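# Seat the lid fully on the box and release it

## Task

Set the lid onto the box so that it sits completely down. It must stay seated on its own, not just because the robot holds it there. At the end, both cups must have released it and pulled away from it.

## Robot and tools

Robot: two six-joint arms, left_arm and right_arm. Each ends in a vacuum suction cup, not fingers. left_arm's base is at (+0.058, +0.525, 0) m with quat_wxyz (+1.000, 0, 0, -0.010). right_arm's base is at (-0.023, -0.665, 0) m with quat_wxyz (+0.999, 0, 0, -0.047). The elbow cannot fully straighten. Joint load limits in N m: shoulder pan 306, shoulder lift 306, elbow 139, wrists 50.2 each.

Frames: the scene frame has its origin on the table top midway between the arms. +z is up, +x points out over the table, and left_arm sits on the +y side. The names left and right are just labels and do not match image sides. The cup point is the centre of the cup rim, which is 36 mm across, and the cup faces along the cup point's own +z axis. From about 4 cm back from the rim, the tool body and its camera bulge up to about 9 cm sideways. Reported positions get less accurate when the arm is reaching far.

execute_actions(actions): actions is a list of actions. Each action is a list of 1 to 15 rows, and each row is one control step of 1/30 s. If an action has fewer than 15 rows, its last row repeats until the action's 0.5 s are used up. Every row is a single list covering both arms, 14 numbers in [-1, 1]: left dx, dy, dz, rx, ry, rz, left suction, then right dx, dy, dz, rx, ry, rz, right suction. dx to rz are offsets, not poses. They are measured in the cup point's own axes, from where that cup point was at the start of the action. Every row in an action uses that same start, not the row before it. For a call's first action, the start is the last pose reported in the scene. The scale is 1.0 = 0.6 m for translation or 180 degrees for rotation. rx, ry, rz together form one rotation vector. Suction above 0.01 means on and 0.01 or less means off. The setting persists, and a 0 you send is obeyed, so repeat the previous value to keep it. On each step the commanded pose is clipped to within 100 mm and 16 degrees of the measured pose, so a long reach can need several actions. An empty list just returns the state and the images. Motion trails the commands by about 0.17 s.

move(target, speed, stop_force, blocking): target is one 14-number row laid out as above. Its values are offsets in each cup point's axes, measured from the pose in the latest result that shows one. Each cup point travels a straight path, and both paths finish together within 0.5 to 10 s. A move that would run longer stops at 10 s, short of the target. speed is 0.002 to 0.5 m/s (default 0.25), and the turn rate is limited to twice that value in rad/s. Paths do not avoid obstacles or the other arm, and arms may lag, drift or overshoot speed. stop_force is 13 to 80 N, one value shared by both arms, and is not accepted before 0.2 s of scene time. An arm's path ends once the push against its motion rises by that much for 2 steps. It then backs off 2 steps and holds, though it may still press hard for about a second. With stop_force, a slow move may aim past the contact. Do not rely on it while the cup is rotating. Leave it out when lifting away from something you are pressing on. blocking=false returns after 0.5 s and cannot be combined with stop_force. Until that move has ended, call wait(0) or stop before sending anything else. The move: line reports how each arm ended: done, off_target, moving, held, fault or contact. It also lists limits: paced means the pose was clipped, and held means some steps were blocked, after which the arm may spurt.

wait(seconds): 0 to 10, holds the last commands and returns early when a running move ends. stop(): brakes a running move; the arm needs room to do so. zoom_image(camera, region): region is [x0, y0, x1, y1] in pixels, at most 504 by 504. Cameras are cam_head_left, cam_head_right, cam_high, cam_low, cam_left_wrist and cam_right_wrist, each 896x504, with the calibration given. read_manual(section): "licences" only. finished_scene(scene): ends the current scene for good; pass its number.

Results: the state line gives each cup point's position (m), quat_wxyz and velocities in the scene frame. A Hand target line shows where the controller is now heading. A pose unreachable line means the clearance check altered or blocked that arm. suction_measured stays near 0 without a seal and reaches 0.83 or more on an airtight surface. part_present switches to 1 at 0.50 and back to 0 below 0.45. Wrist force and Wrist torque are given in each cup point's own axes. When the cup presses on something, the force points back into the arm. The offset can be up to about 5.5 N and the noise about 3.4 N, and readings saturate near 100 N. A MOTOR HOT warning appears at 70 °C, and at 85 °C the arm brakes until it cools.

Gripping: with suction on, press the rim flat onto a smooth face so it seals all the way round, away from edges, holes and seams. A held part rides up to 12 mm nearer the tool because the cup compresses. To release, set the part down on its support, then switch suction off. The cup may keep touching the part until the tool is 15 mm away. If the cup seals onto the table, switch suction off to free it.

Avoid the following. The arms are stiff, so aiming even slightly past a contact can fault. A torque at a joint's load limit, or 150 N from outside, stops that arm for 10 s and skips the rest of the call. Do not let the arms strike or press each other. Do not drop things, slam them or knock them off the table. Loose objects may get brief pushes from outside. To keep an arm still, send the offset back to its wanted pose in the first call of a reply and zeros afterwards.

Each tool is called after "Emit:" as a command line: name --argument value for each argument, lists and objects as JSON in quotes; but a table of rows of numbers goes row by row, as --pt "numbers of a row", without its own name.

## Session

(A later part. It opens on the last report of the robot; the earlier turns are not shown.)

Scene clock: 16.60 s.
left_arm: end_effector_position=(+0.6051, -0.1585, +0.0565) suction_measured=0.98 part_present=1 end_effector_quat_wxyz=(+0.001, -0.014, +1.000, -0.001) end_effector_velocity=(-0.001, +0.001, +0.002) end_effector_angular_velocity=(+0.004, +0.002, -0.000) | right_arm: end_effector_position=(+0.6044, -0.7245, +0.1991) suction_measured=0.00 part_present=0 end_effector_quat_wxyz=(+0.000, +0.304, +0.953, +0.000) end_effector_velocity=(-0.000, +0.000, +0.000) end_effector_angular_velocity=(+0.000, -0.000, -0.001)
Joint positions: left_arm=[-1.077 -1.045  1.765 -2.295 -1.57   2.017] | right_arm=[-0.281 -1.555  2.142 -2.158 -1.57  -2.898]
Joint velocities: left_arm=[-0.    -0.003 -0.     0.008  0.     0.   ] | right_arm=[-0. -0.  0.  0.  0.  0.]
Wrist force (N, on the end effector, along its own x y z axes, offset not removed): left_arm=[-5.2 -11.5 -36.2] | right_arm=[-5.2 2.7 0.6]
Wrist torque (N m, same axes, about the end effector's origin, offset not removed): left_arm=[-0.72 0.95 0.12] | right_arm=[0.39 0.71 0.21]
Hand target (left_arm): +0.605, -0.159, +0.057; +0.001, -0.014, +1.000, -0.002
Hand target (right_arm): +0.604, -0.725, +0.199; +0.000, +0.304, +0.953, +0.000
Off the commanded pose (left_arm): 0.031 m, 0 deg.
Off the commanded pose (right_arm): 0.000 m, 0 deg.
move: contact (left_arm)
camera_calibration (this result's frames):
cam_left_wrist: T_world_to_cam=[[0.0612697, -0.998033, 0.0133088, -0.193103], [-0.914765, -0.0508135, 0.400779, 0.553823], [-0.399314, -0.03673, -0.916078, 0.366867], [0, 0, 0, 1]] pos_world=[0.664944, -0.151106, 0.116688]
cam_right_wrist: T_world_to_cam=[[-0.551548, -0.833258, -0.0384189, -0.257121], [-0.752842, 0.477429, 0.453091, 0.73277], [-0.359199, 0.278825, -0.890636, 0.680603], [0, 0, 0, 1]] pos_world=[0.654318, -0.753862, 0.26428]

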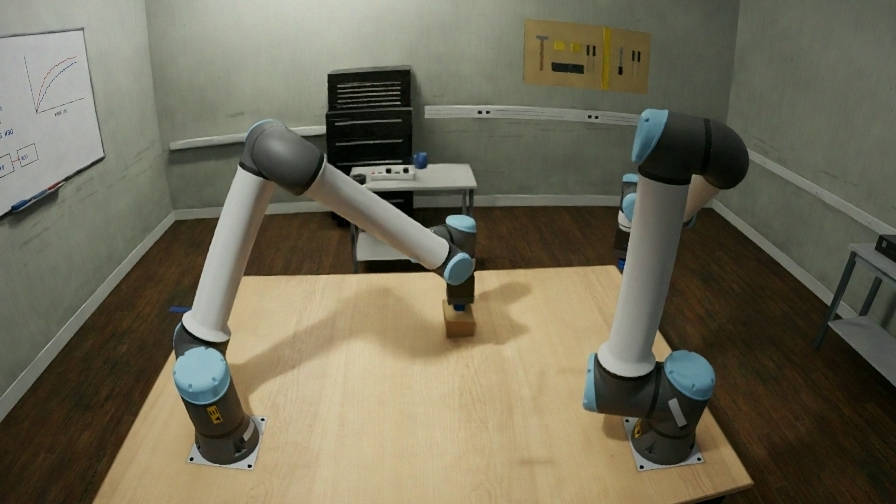

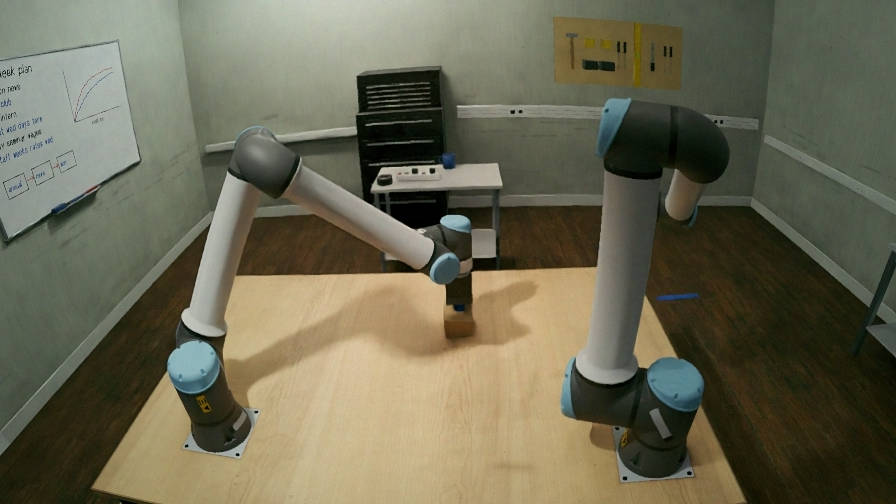

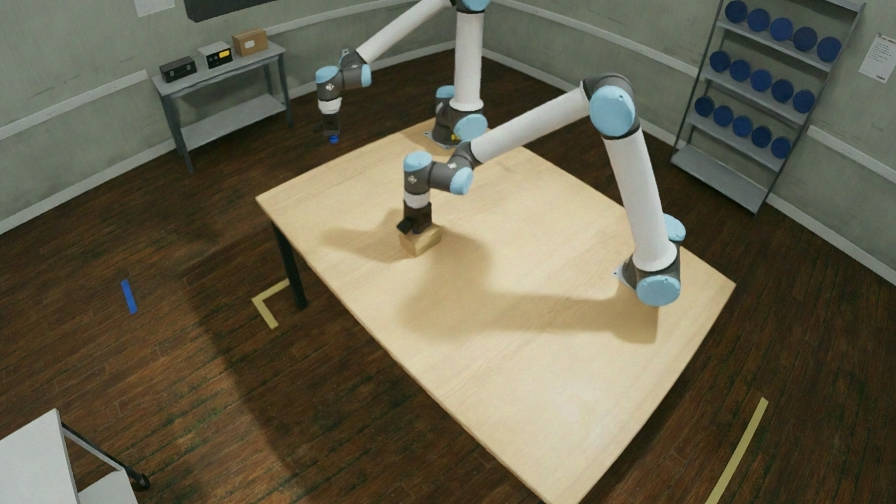

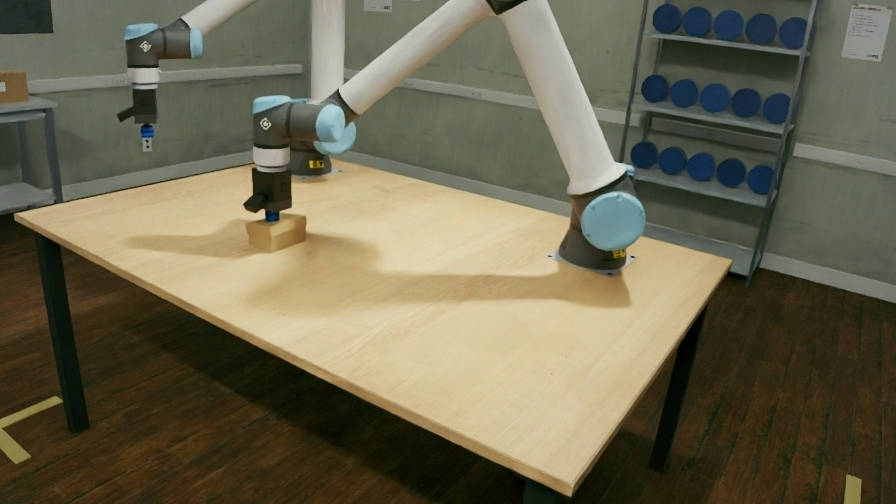

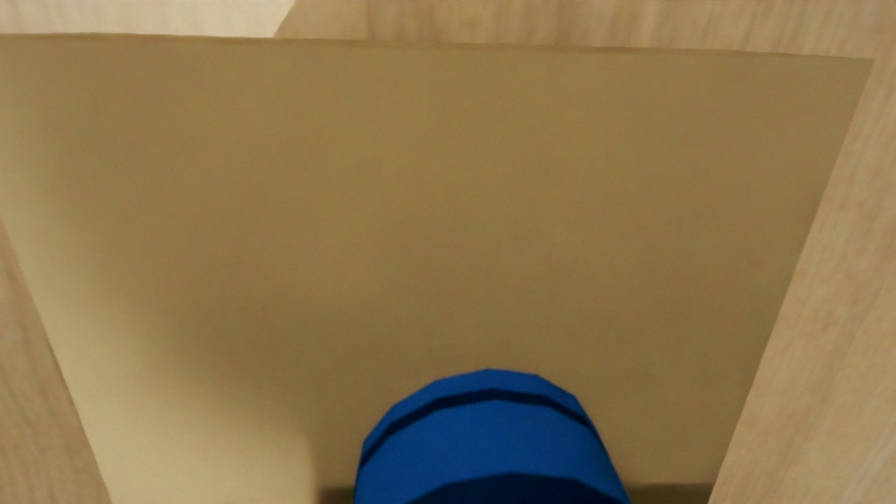

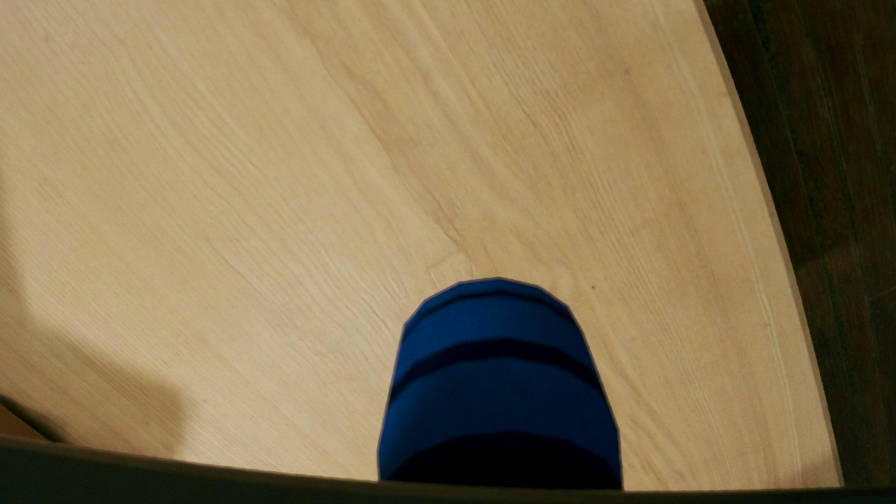

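Emit:
move --target '[0,0,-0.017,0,0,0,1,0,0,0,0,0,0,0]' --speed 0.03

Emit:
move --target '[0,0,0.06,0,0,0,1,0,0,0,0,0,0,0]' --speed 0.01 --stop_force 15

Emit:
zoom_image --camera "cam_low" --region '[235, 195, 315, 260]'

Emit:
zoom_image --camera "cam_head_right" --region '[430, 290, 490, 350]'

Scene clock: 17.63 s.
left_arm: end_effector_position=(+0.6051, -0.1584, +0.0664) suction_measured=0.98 part_present=1 end_effector_quat_wxyz=(+0.001, -0.014, +1.000, -0.001) end_effector_velocity=(+0.000, +0.000, +0.002) end_effector_angular_velocity=(+0.000, -0.000, +0.000) | right_arm: end_effector_position=(+0.6044, -0.7245, +0.1991) suction_measured=0.00 part_present=0 end_effector_quat_wxyz=(+0.000, +0.304, +0.953, +0.000) end_effector_velocity=(+0.000, +0.000, +0.000) end_effector_angular_velocity=(-0.000, -0.001, +0.001)
Joint positions: left_arm=[-1.077 -1.056  1.761 -2.279 -1.57   2.017] | right_arm=[-0.281 -1.555  2.142 -2.158 -1.57  -2.898]
Joint velocities: left_arm=[ 0.    -0.003 -0.001  0.004  0.    -0.   ] | right_arm=[ 0.    -0.001 -0.     0.     0.    -0.001]
Wrist force (N, on the end effector, along its own x y z axes, offset not removed): left_arm=[-4.9 -1.3 1.7] | right_arm=[-3.5 0.3 1.8]
Wrist torque (N m, same axes, about the end effector's origin, offset not removed): left_arm=[-0.36 0.99 0.24] | right_arm=[0.00 0.43 0.28]
Hand target (left_arm): +0.605, -0.158, +0.067; +0.001, -0.014, +1.000, -0.001
Hand target (right_arm): +0.604, -0.725, +0.199; +0.000, +0.304, +0.953, +0.000
Off the commanded pose (left_arm): 0.000 m, 0 deg.
Off the commanded pose (right_arm): 0.000 m, 0 deg.
move: done
camera_calibration (this result's frames):
cam_left_wrist: T_world_to_cam=[[0.0612699, -0.998033, 0.0132806, -0.1932], [-0.914759, -0.0508245, 0.40079, 0.549818], [-0.399327, -0.0367049, -0.916074, 0.375982], [0, 0, 0, 1]] pos_world=[0.664928, -0.151075, 0.126631]
cam_right_wrist: T_world_to_cam=[[-0.551548, -0.833258, -0.0384189, -0.257121], [-0.752842, 0.477429, 0.453091, 0.73277], [-0.359199, 0.278825, -0.890636, 0.680603], [0, 0, 0, 1]] pos_world=[0.654317, -0.753862, 0.26428]

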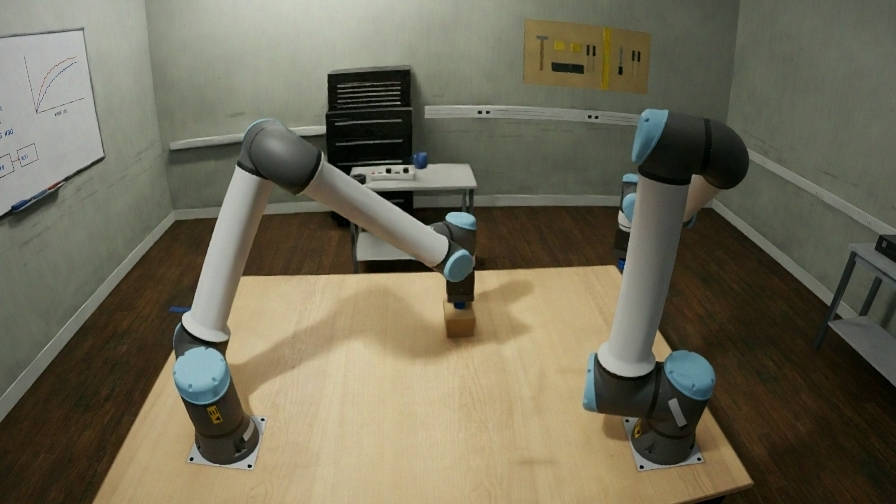

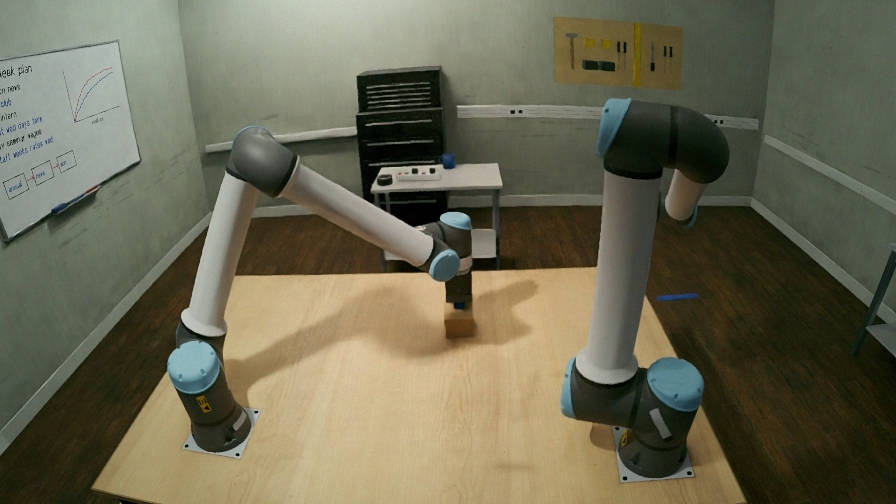

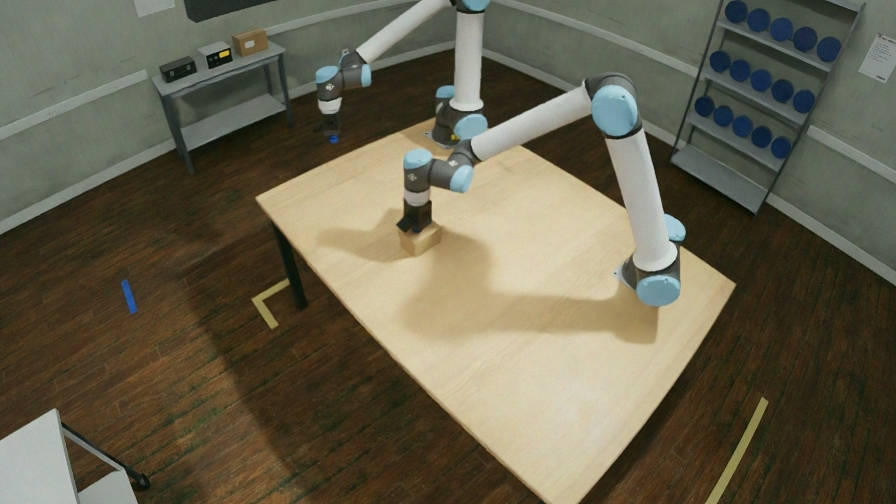

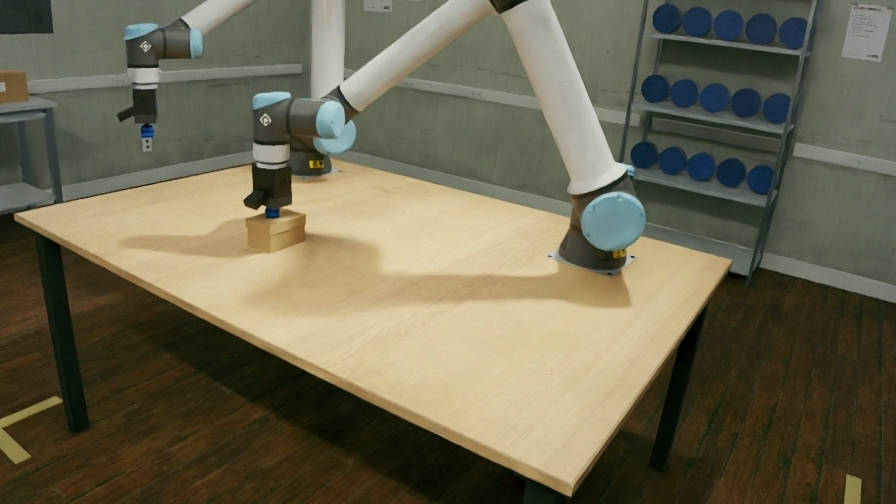

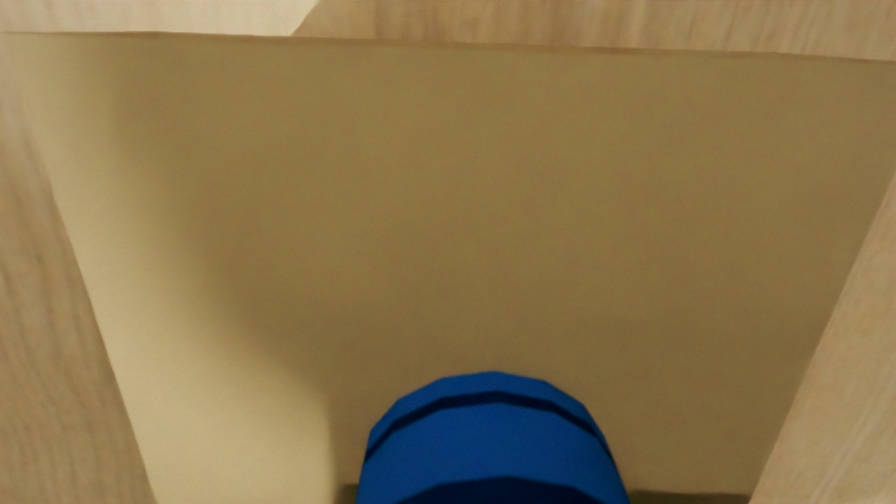

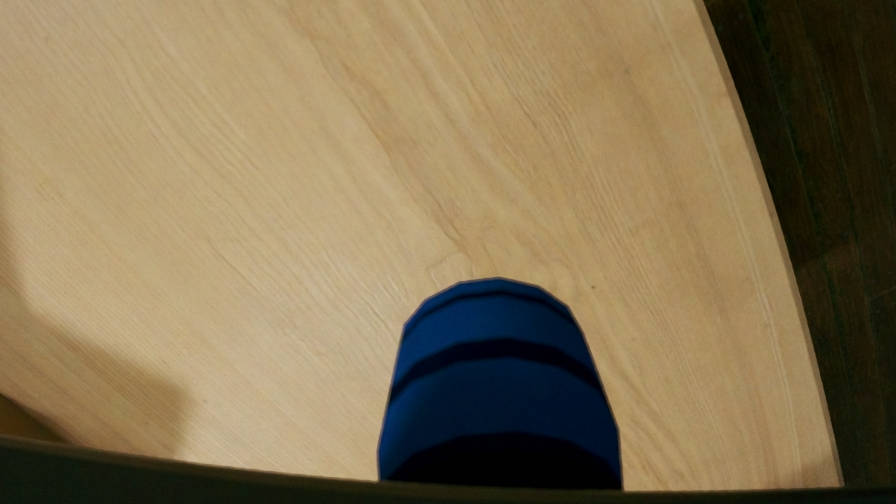

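Scene clock: 20.73 s.
left_arm: end_effector_position=(+0.6052, -0.1585, +0.0395) suction_measured=0.98 part_present=1 end_effector_quat_wxyz=(+0.001, -0.014, +1.000, -0.001) end_effector_velocity=(-0.001, +0.001, +0.002) end_effector_angular_velocity=(+0.003, +0.001, -0.000) | right_arm: end_effector_position=(+0.6044, -0.7245, +0.1991) suction_measured=0.00 part_present=0 end_effector_quat_wxyz=(+0.000, +0.304, +0.953, +0.000) end_effector_velocity=(+0.000, +0.000, -0.001) end_effector_angular_velocity=(+0.000, +0.002, +0.002)
Joint positions: left_arm=[-1.077 -1.026  1.772 -2.321 -1.57   2.017] | right_arm=[-0.281 -1.555  2.142 -2.158 -1.57  -2.898]
Joint velocities: left_arm=[-0.    -0.003 -0.     0.006  0.    -0.   ] | right_arm=[ 0.     0.002 -0.    -0.    -0.    -0.001]
Wrist force (N, on the end effector, along its own x y z axes, offset not removed): left_arm=[-1.0 6.7 -37.3] | right_arm=[-3.9 2.0 0.8]
Wrist torque (N m, same axes, about the end effector's origin, offset not removed): left_arm=[-0.14 0.99 0.37] | right_arm=[0.20 0.49 0.39]
Hand target (left_arm): +0.605, -0.159, +0.040; +0.001, -0.014, +1.000, -0.001
Hand target (right_arm): +0.604, -0.725, +0.199; +0.000, +0.304, +0.953, +0.000
Off the commanded pose (left_arm): 0.009 m, 0 deg.
Off the commanded pose (right_arm): 0.000 m, 0 deg.
move: contact (left_arm)
camera_calibration (this result's frames):
cam_left_wrist: T_world_to_cam=[[0.0612689, -0.998031, 0.0134532, -0.192946], [-0.914794, -0.0507574, 0.40072, 0.560685], [-0.399248, -0.0368585, -0.916102, 0.351257], [0, 0, 0, 1]] pos_world=[0.664971, -0.15116, 0.0997057]
cam_right_wrist: T_world_to_cam=[[-0.551548, -0.833258, -0.0384188, -0.257121], [-0.752842, 0.477429, 0.453091, 0.73277], [-0.359199, 0.278825, -0.890636, 0.680603], [0, 0, 0, 1]] pos_world=[0.654318, -0.753862, 0.26428]

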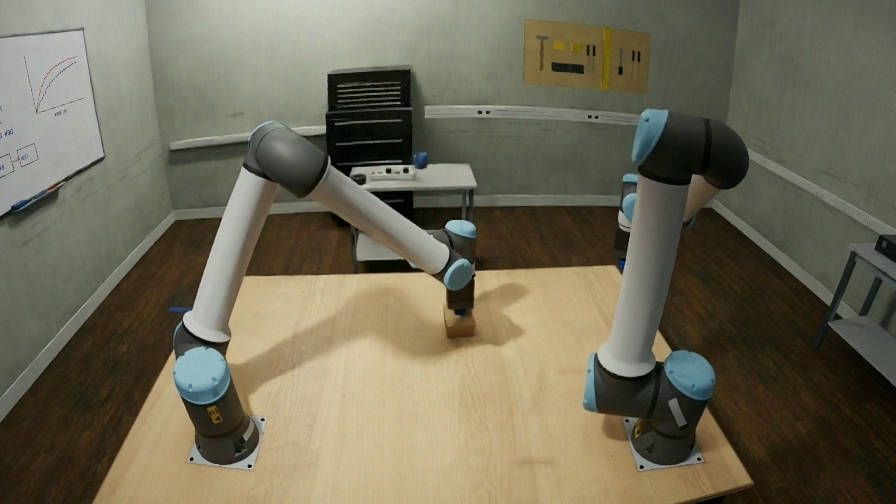

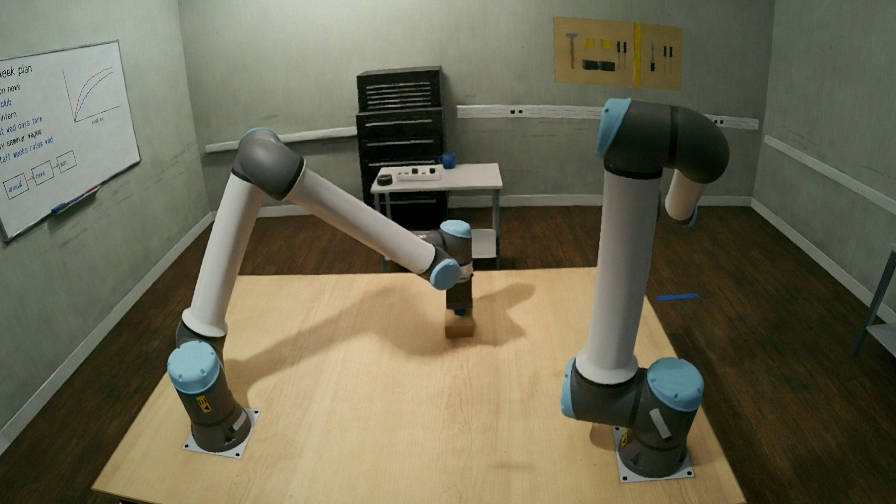

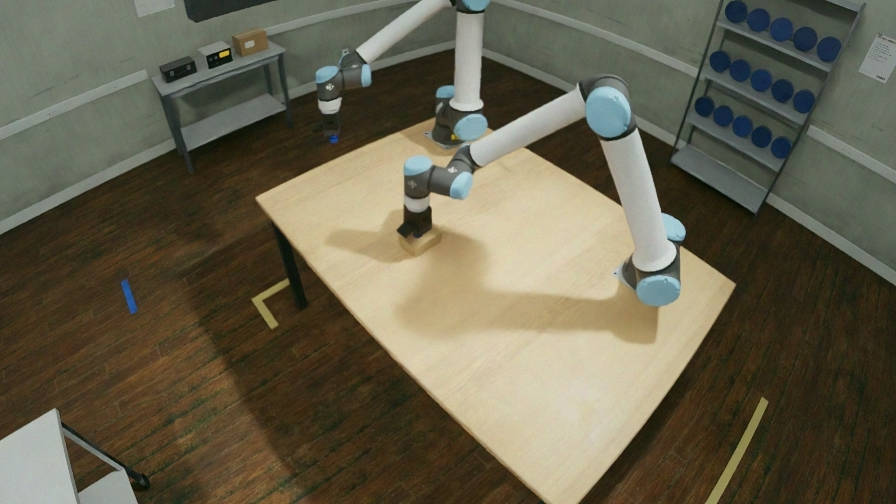

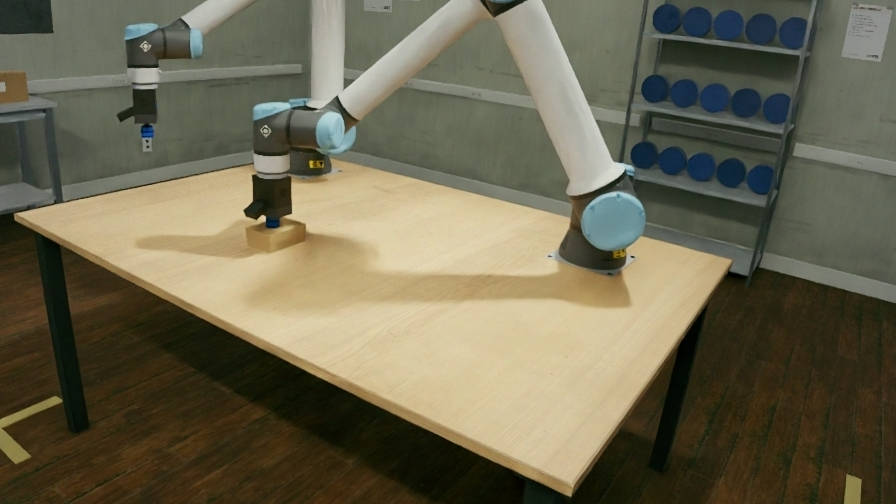

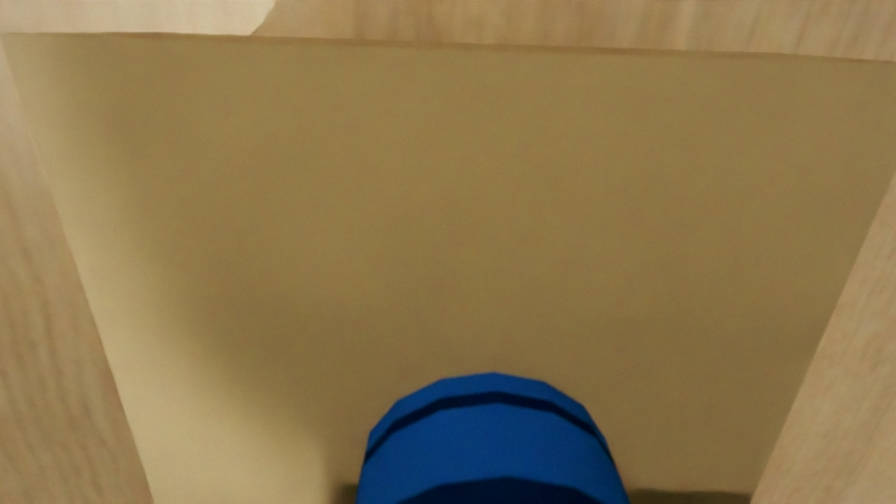

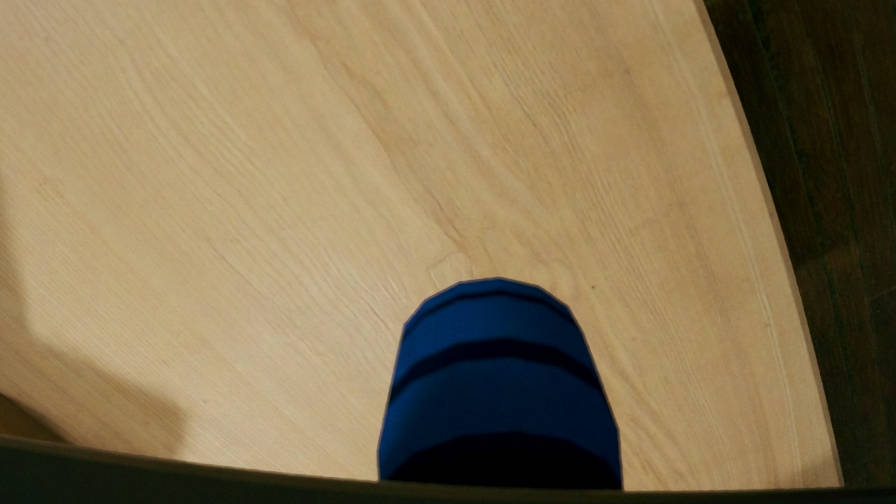

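Region (235, 195, 315, 260) of cam_low's 896x504 image, scaled by 6.300, with more detail than that image has; it fills the top 410 rows of this view, and the rest is white.

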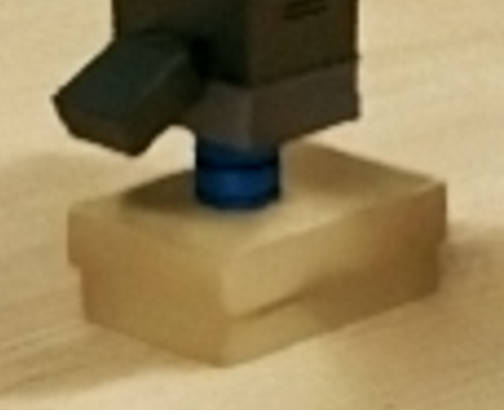

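Region (430, 290, 490, 350) of cam_head_right's 896x504 image, scaled by 8.400, with more detail than that image has.

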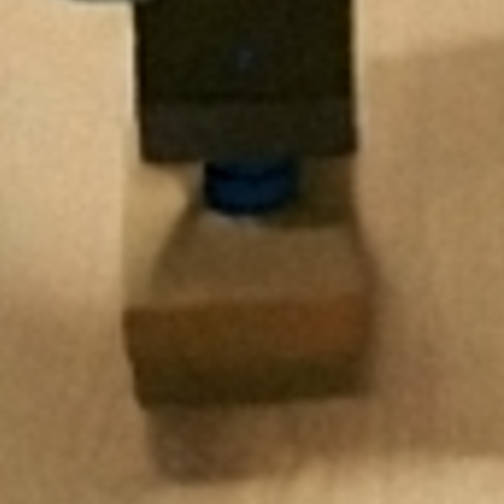

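Emit:
execute_actions --actions '[[[0,0,0,0,0,0,0,0,0,0,0,0,0,0]]]'

Emit:
move --target '[0,0.1,-0.25,0,0,0,0,0,0,0,0,0,0,0]'

Emit:
zoom_image --camera "cam_low" --region '[235, 195, 315, 260]'

Scene clock: 21.43 s.
left_arm: end_effector_position=(+0.6052, -0.1586, +0.0396) suction_measured=0.01 part_present=0 end_effector_quat_wxyz=(+0.001, -0.014, +1.000, -0.002) end_effector_velocity=(-0.000, -0.000, -0.000) end_effector_angular_velocity=(-0.000, -0.000, -0.000) | right_arm: end_effector_position=(+0.6044, -0.7245, +0.1991) suction_measured=0.00 part_present=0 end_effector_quat_wxyz=(+0.000, +0.304, +0.953, +0.000) end_effector_velocity=(+0.000, +0.000, +0.001) end_effector_angular_velocity=(-0.000, -0.001, -0.001)
Joint positions: left_arm=[-1.077 -1.026  1.772 -2.321 -1.57   2.017] | right_arm=[-0.281 -1.555  2.142 -2.158 -1.57  -2.898]
Joint velocities: left_arm=[-0.     0.    -0.    -0.001  0.     0.   ] | right_arm=[ 0.    -0.001 -0.     0.    -0.     0.002]
Wrist force (N, on the end effector, along its own x y z axes, offset not removed): left_arm=[6.2 16.4 -51.0] | right_arm=[-3.5 1.3 -0.6]
Wrist torque (N m, same axes, about the end effector's origin, offset not removed): left_arm=[0.55 0.09 0.09] | right_arm=[0.22 0.41 0.29]
Hand target (left_arm): +0.605, -0.159, +0.039; +0.001, -0.014, +1.000, -0.001
Hand target (right_arm): +0.604, -0.725, +0.199; +0.000, +0.304, +0.953, +0.000
Off the commanded pose (left_arm): 0.000 m, 0 deg.
Off the commanded pose (right_arm): 0.000 m, 0 deg.
camera_calibration (this result's frames):
cam_left_wrist: T_world_to_cam=[[0.0612679, -0.998029, 0.013574, -0.193002], [-0.914818, -0.0507102, 0.400671, 0.560682], [-0.399193, -0.036966, -0.916122, 0.351325], [0, 0, 0, 1]] pos_world=[0.664993, -0.151202, 0.0998278]
cam_right_wrist: T_world_to_cam=[[-0.551548, -0.833258, -0.0384189, -0.25712], [-0.752842, 0.477429, 0.453091, 0.73277], [-0.359199, 0.278825, -0.890636, 0.680603], [0, 0, 0, 1]] pos_world=[0.654318, -0.753862, 0.26428]

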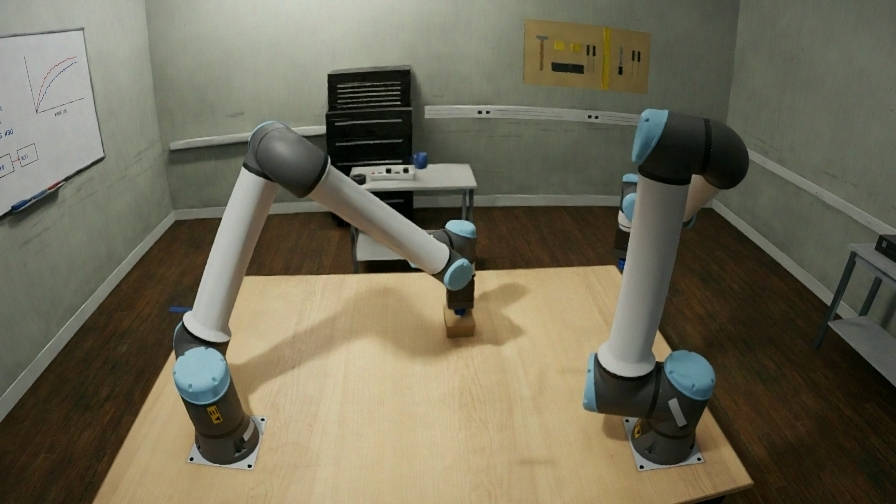

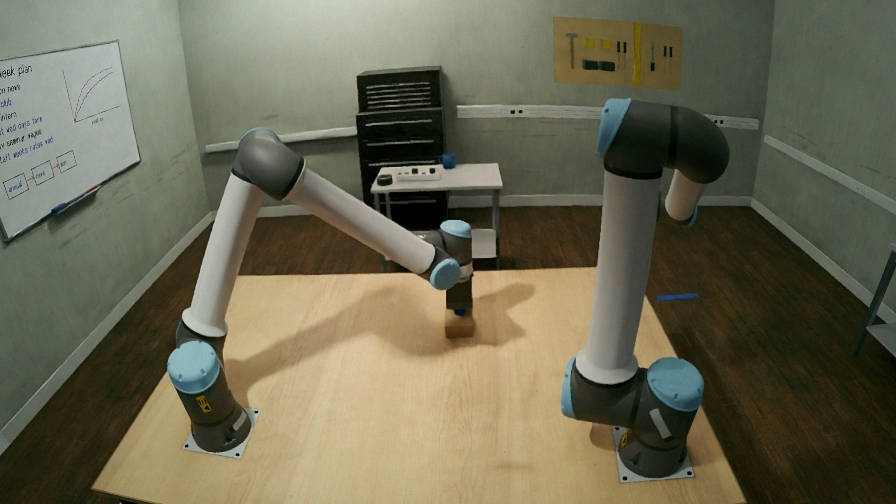

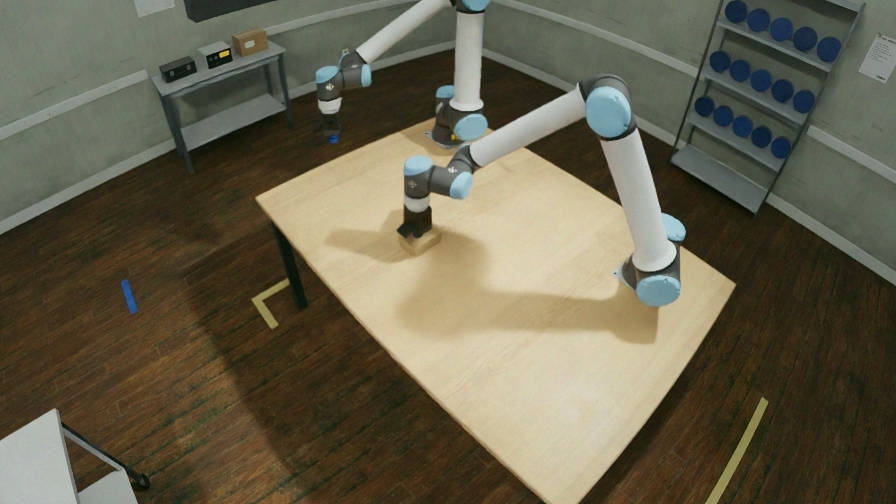

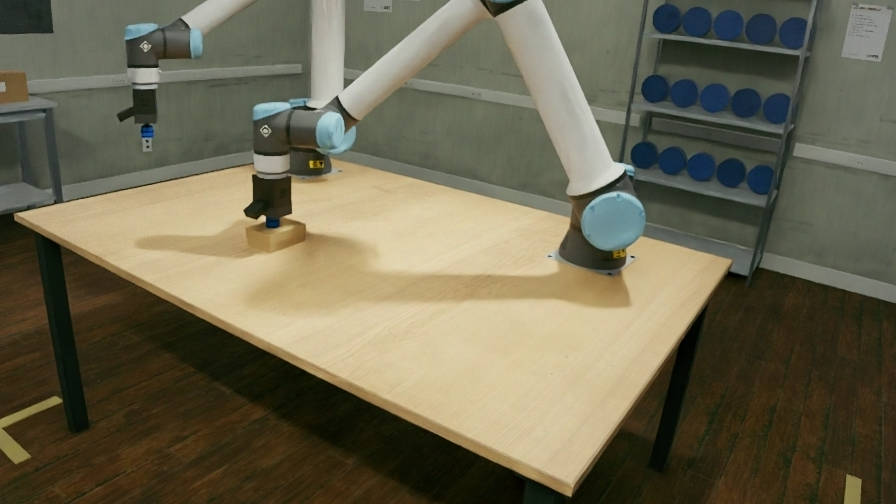

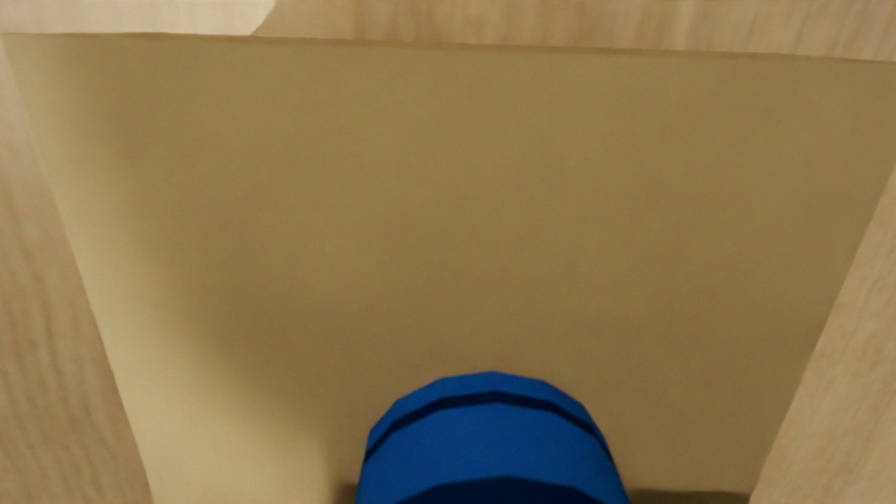

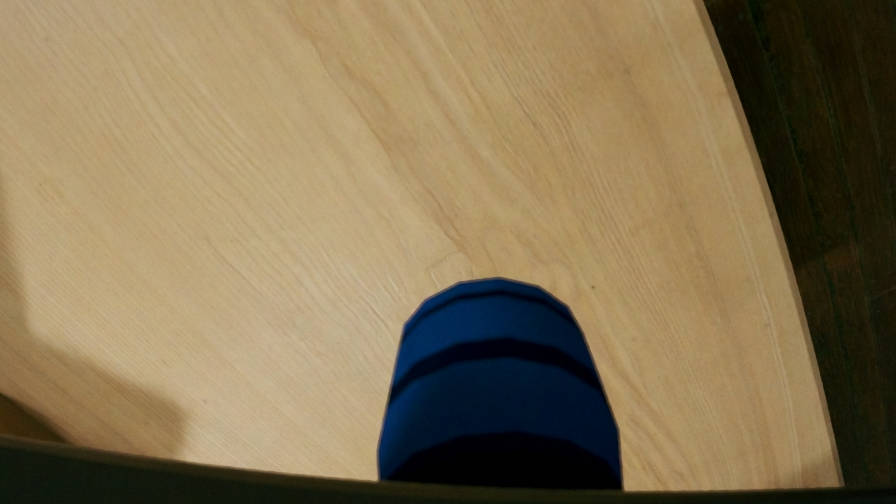

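Scene clock: 22.73 s.
left_arm: end_effector_position=(+0.6034, -0.0984, +0.1892) suction_measured=0.01 part_present=0 end_effector_quat_wxyz=(+0.001, -0.014, +1.000, -0.002) end_effector_velocity=(-0.000, +0.001, +0.003) end_effector_angular_velocity=(+0.001, +0.000, +0.000) | right_arm: end_effector_position=(+0.6044, -0.7245, +0.1991) suction_measured=0.00 part_present=0 end_effector_quat_wxyz=(+0.000, +0.304, +0.953, +0.000) end_effector_velocity=(+0.000, -0.000, -0.000) end_effector_angular_velocity=(+0.000, +0.000, +0.001)
Joint positions: left_arm=[-1.044 -1.241  1.781 -2.115 -1.57   2.05 ] | right_arm=[-0.281 -1.555  2.142 -2.158 -1.57  -2.898]
Joint velocities: left_arm=[ 0.001 -0.003 -0.001  0.005 -0.     0.   ] | right_arm=[-0.     0.    -0.    -0.     0.    -0.001]
Wrist force (N, on the end effector, along its own x y z axes, offset not removed): left_arm=[-5.5 4.3 2.1] | right_arm=[-5.2 1.2 1.9]
Wrist torque (N m, same axes, about the end effector's origin, offset not removed): left_arm=[0.44 0.95 0.23] | right_arm=[0.16 0.71 0.29]
Hand target (left_arm): +0.603, -0.098, +0.189; +0.001, -0.014, +1.000, -0.002
Hand target (right_arm): +0.604, -0.725, +0.199; +0.000, +0.304, +0.953, +0.000
Off the commanded pose (left_arm): 0.000 m, 0 deg.
Off the commanded pose (right_arm): 0.000 m, 0 deg.
move: done
camera_calibration (this result's frames):
cam_left_wrist: T_world_to_cam=[[0.0612641, -0.99803, 0.013522, -0.134814], [-0.914859, -0.0507314, 0.400574, 0.502242], [-0.399099, -0.0369116, -0.916165, 0.489849], [0, 0, 0, 1]] pos_world=[0.663238, -0.0909881, 0.24942]
cam_right_wrist: T_world_to_cam=[[-0.551548, -0.833258, -0.0384191, -0.257121], [-0.752842, 0.477429, 0.453091, 0.73277], [-0.359199, 0.278825, -0.890636, 0.680603], [0, 0, 0, 1]] pos_world=[0.654318, -0.753862, 0.26428]

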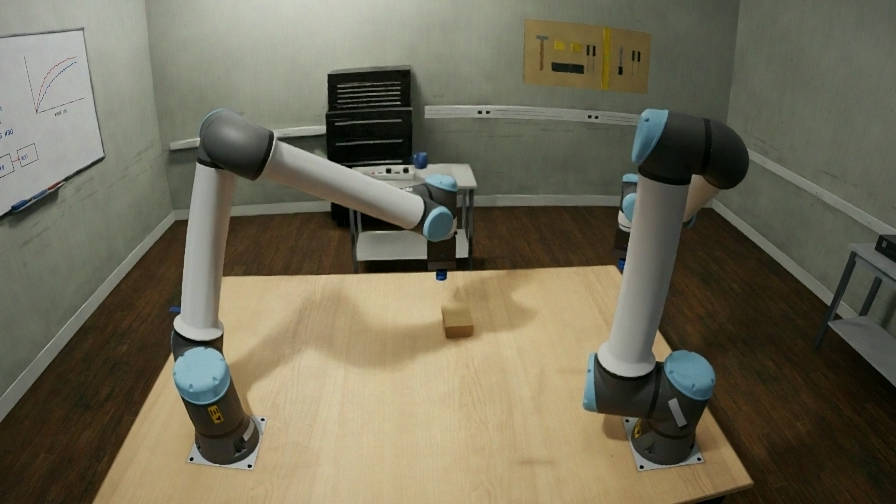

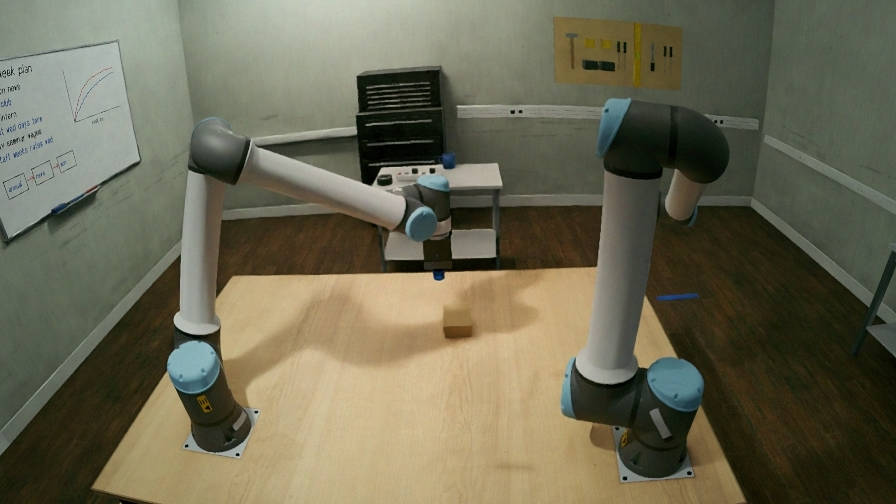

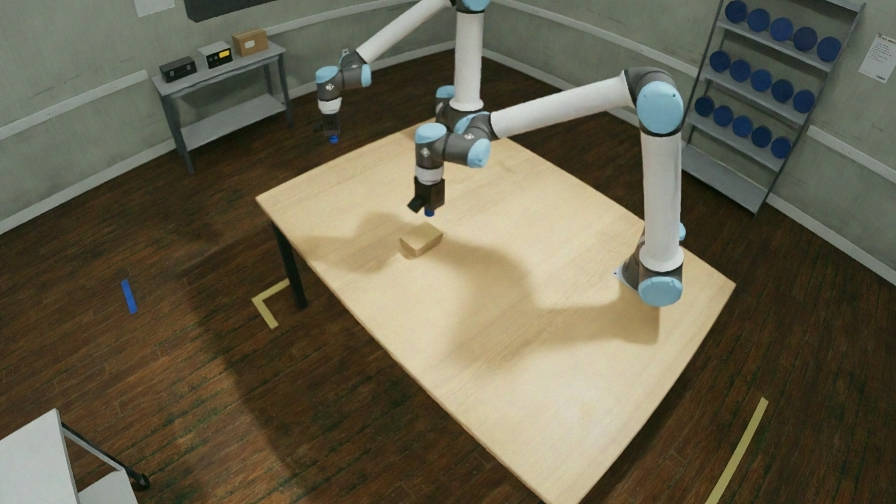

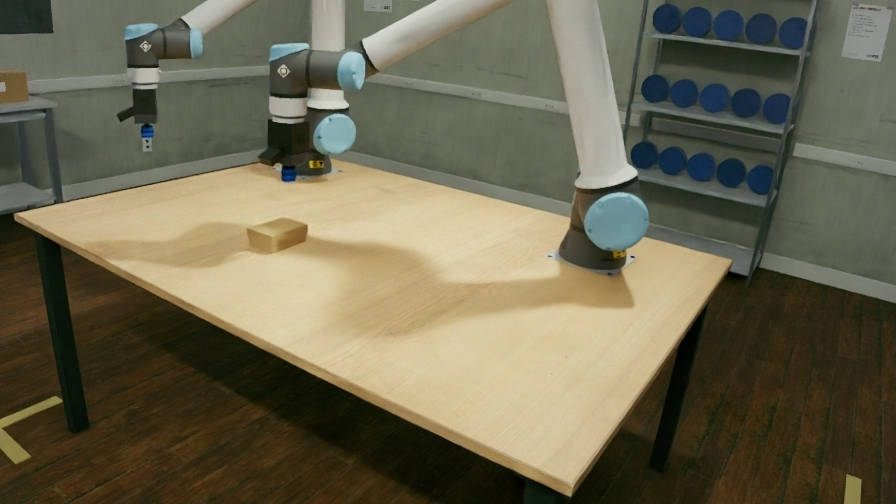

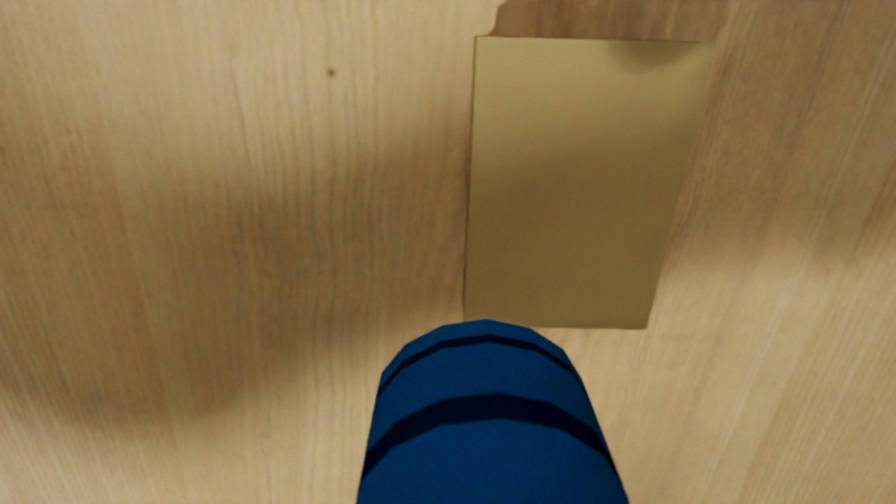

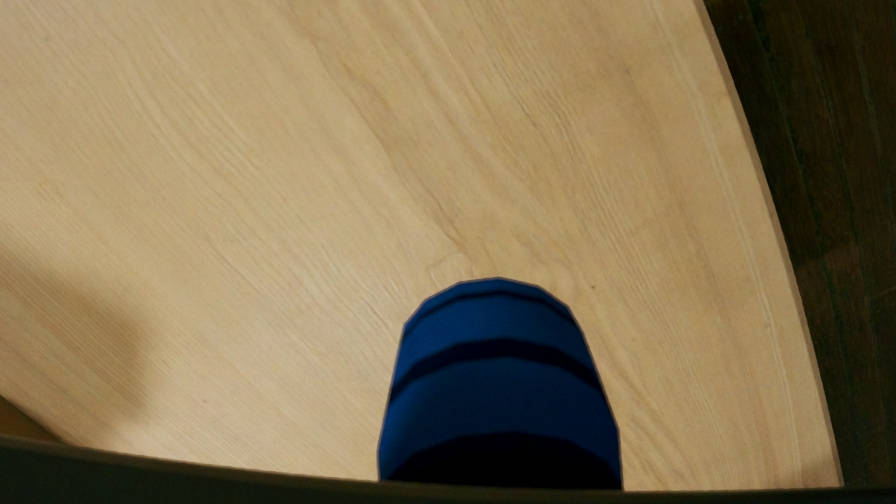

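Region (235, 195, 315, 260) of cam_low's 896x504 image, scaled by 6.300, with more detail than that image has; it fills the top 410 rows of this view, and the rest is white.

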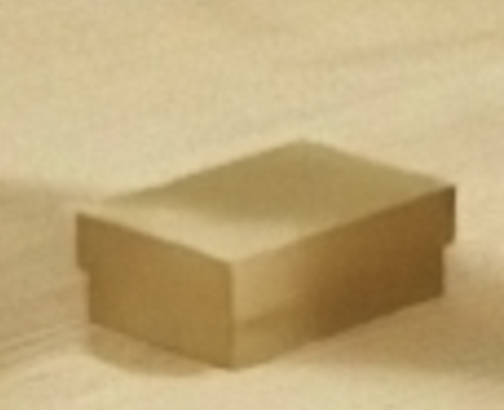

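Emit:
finished_scene --scene 1

The scene is finished: the task was done.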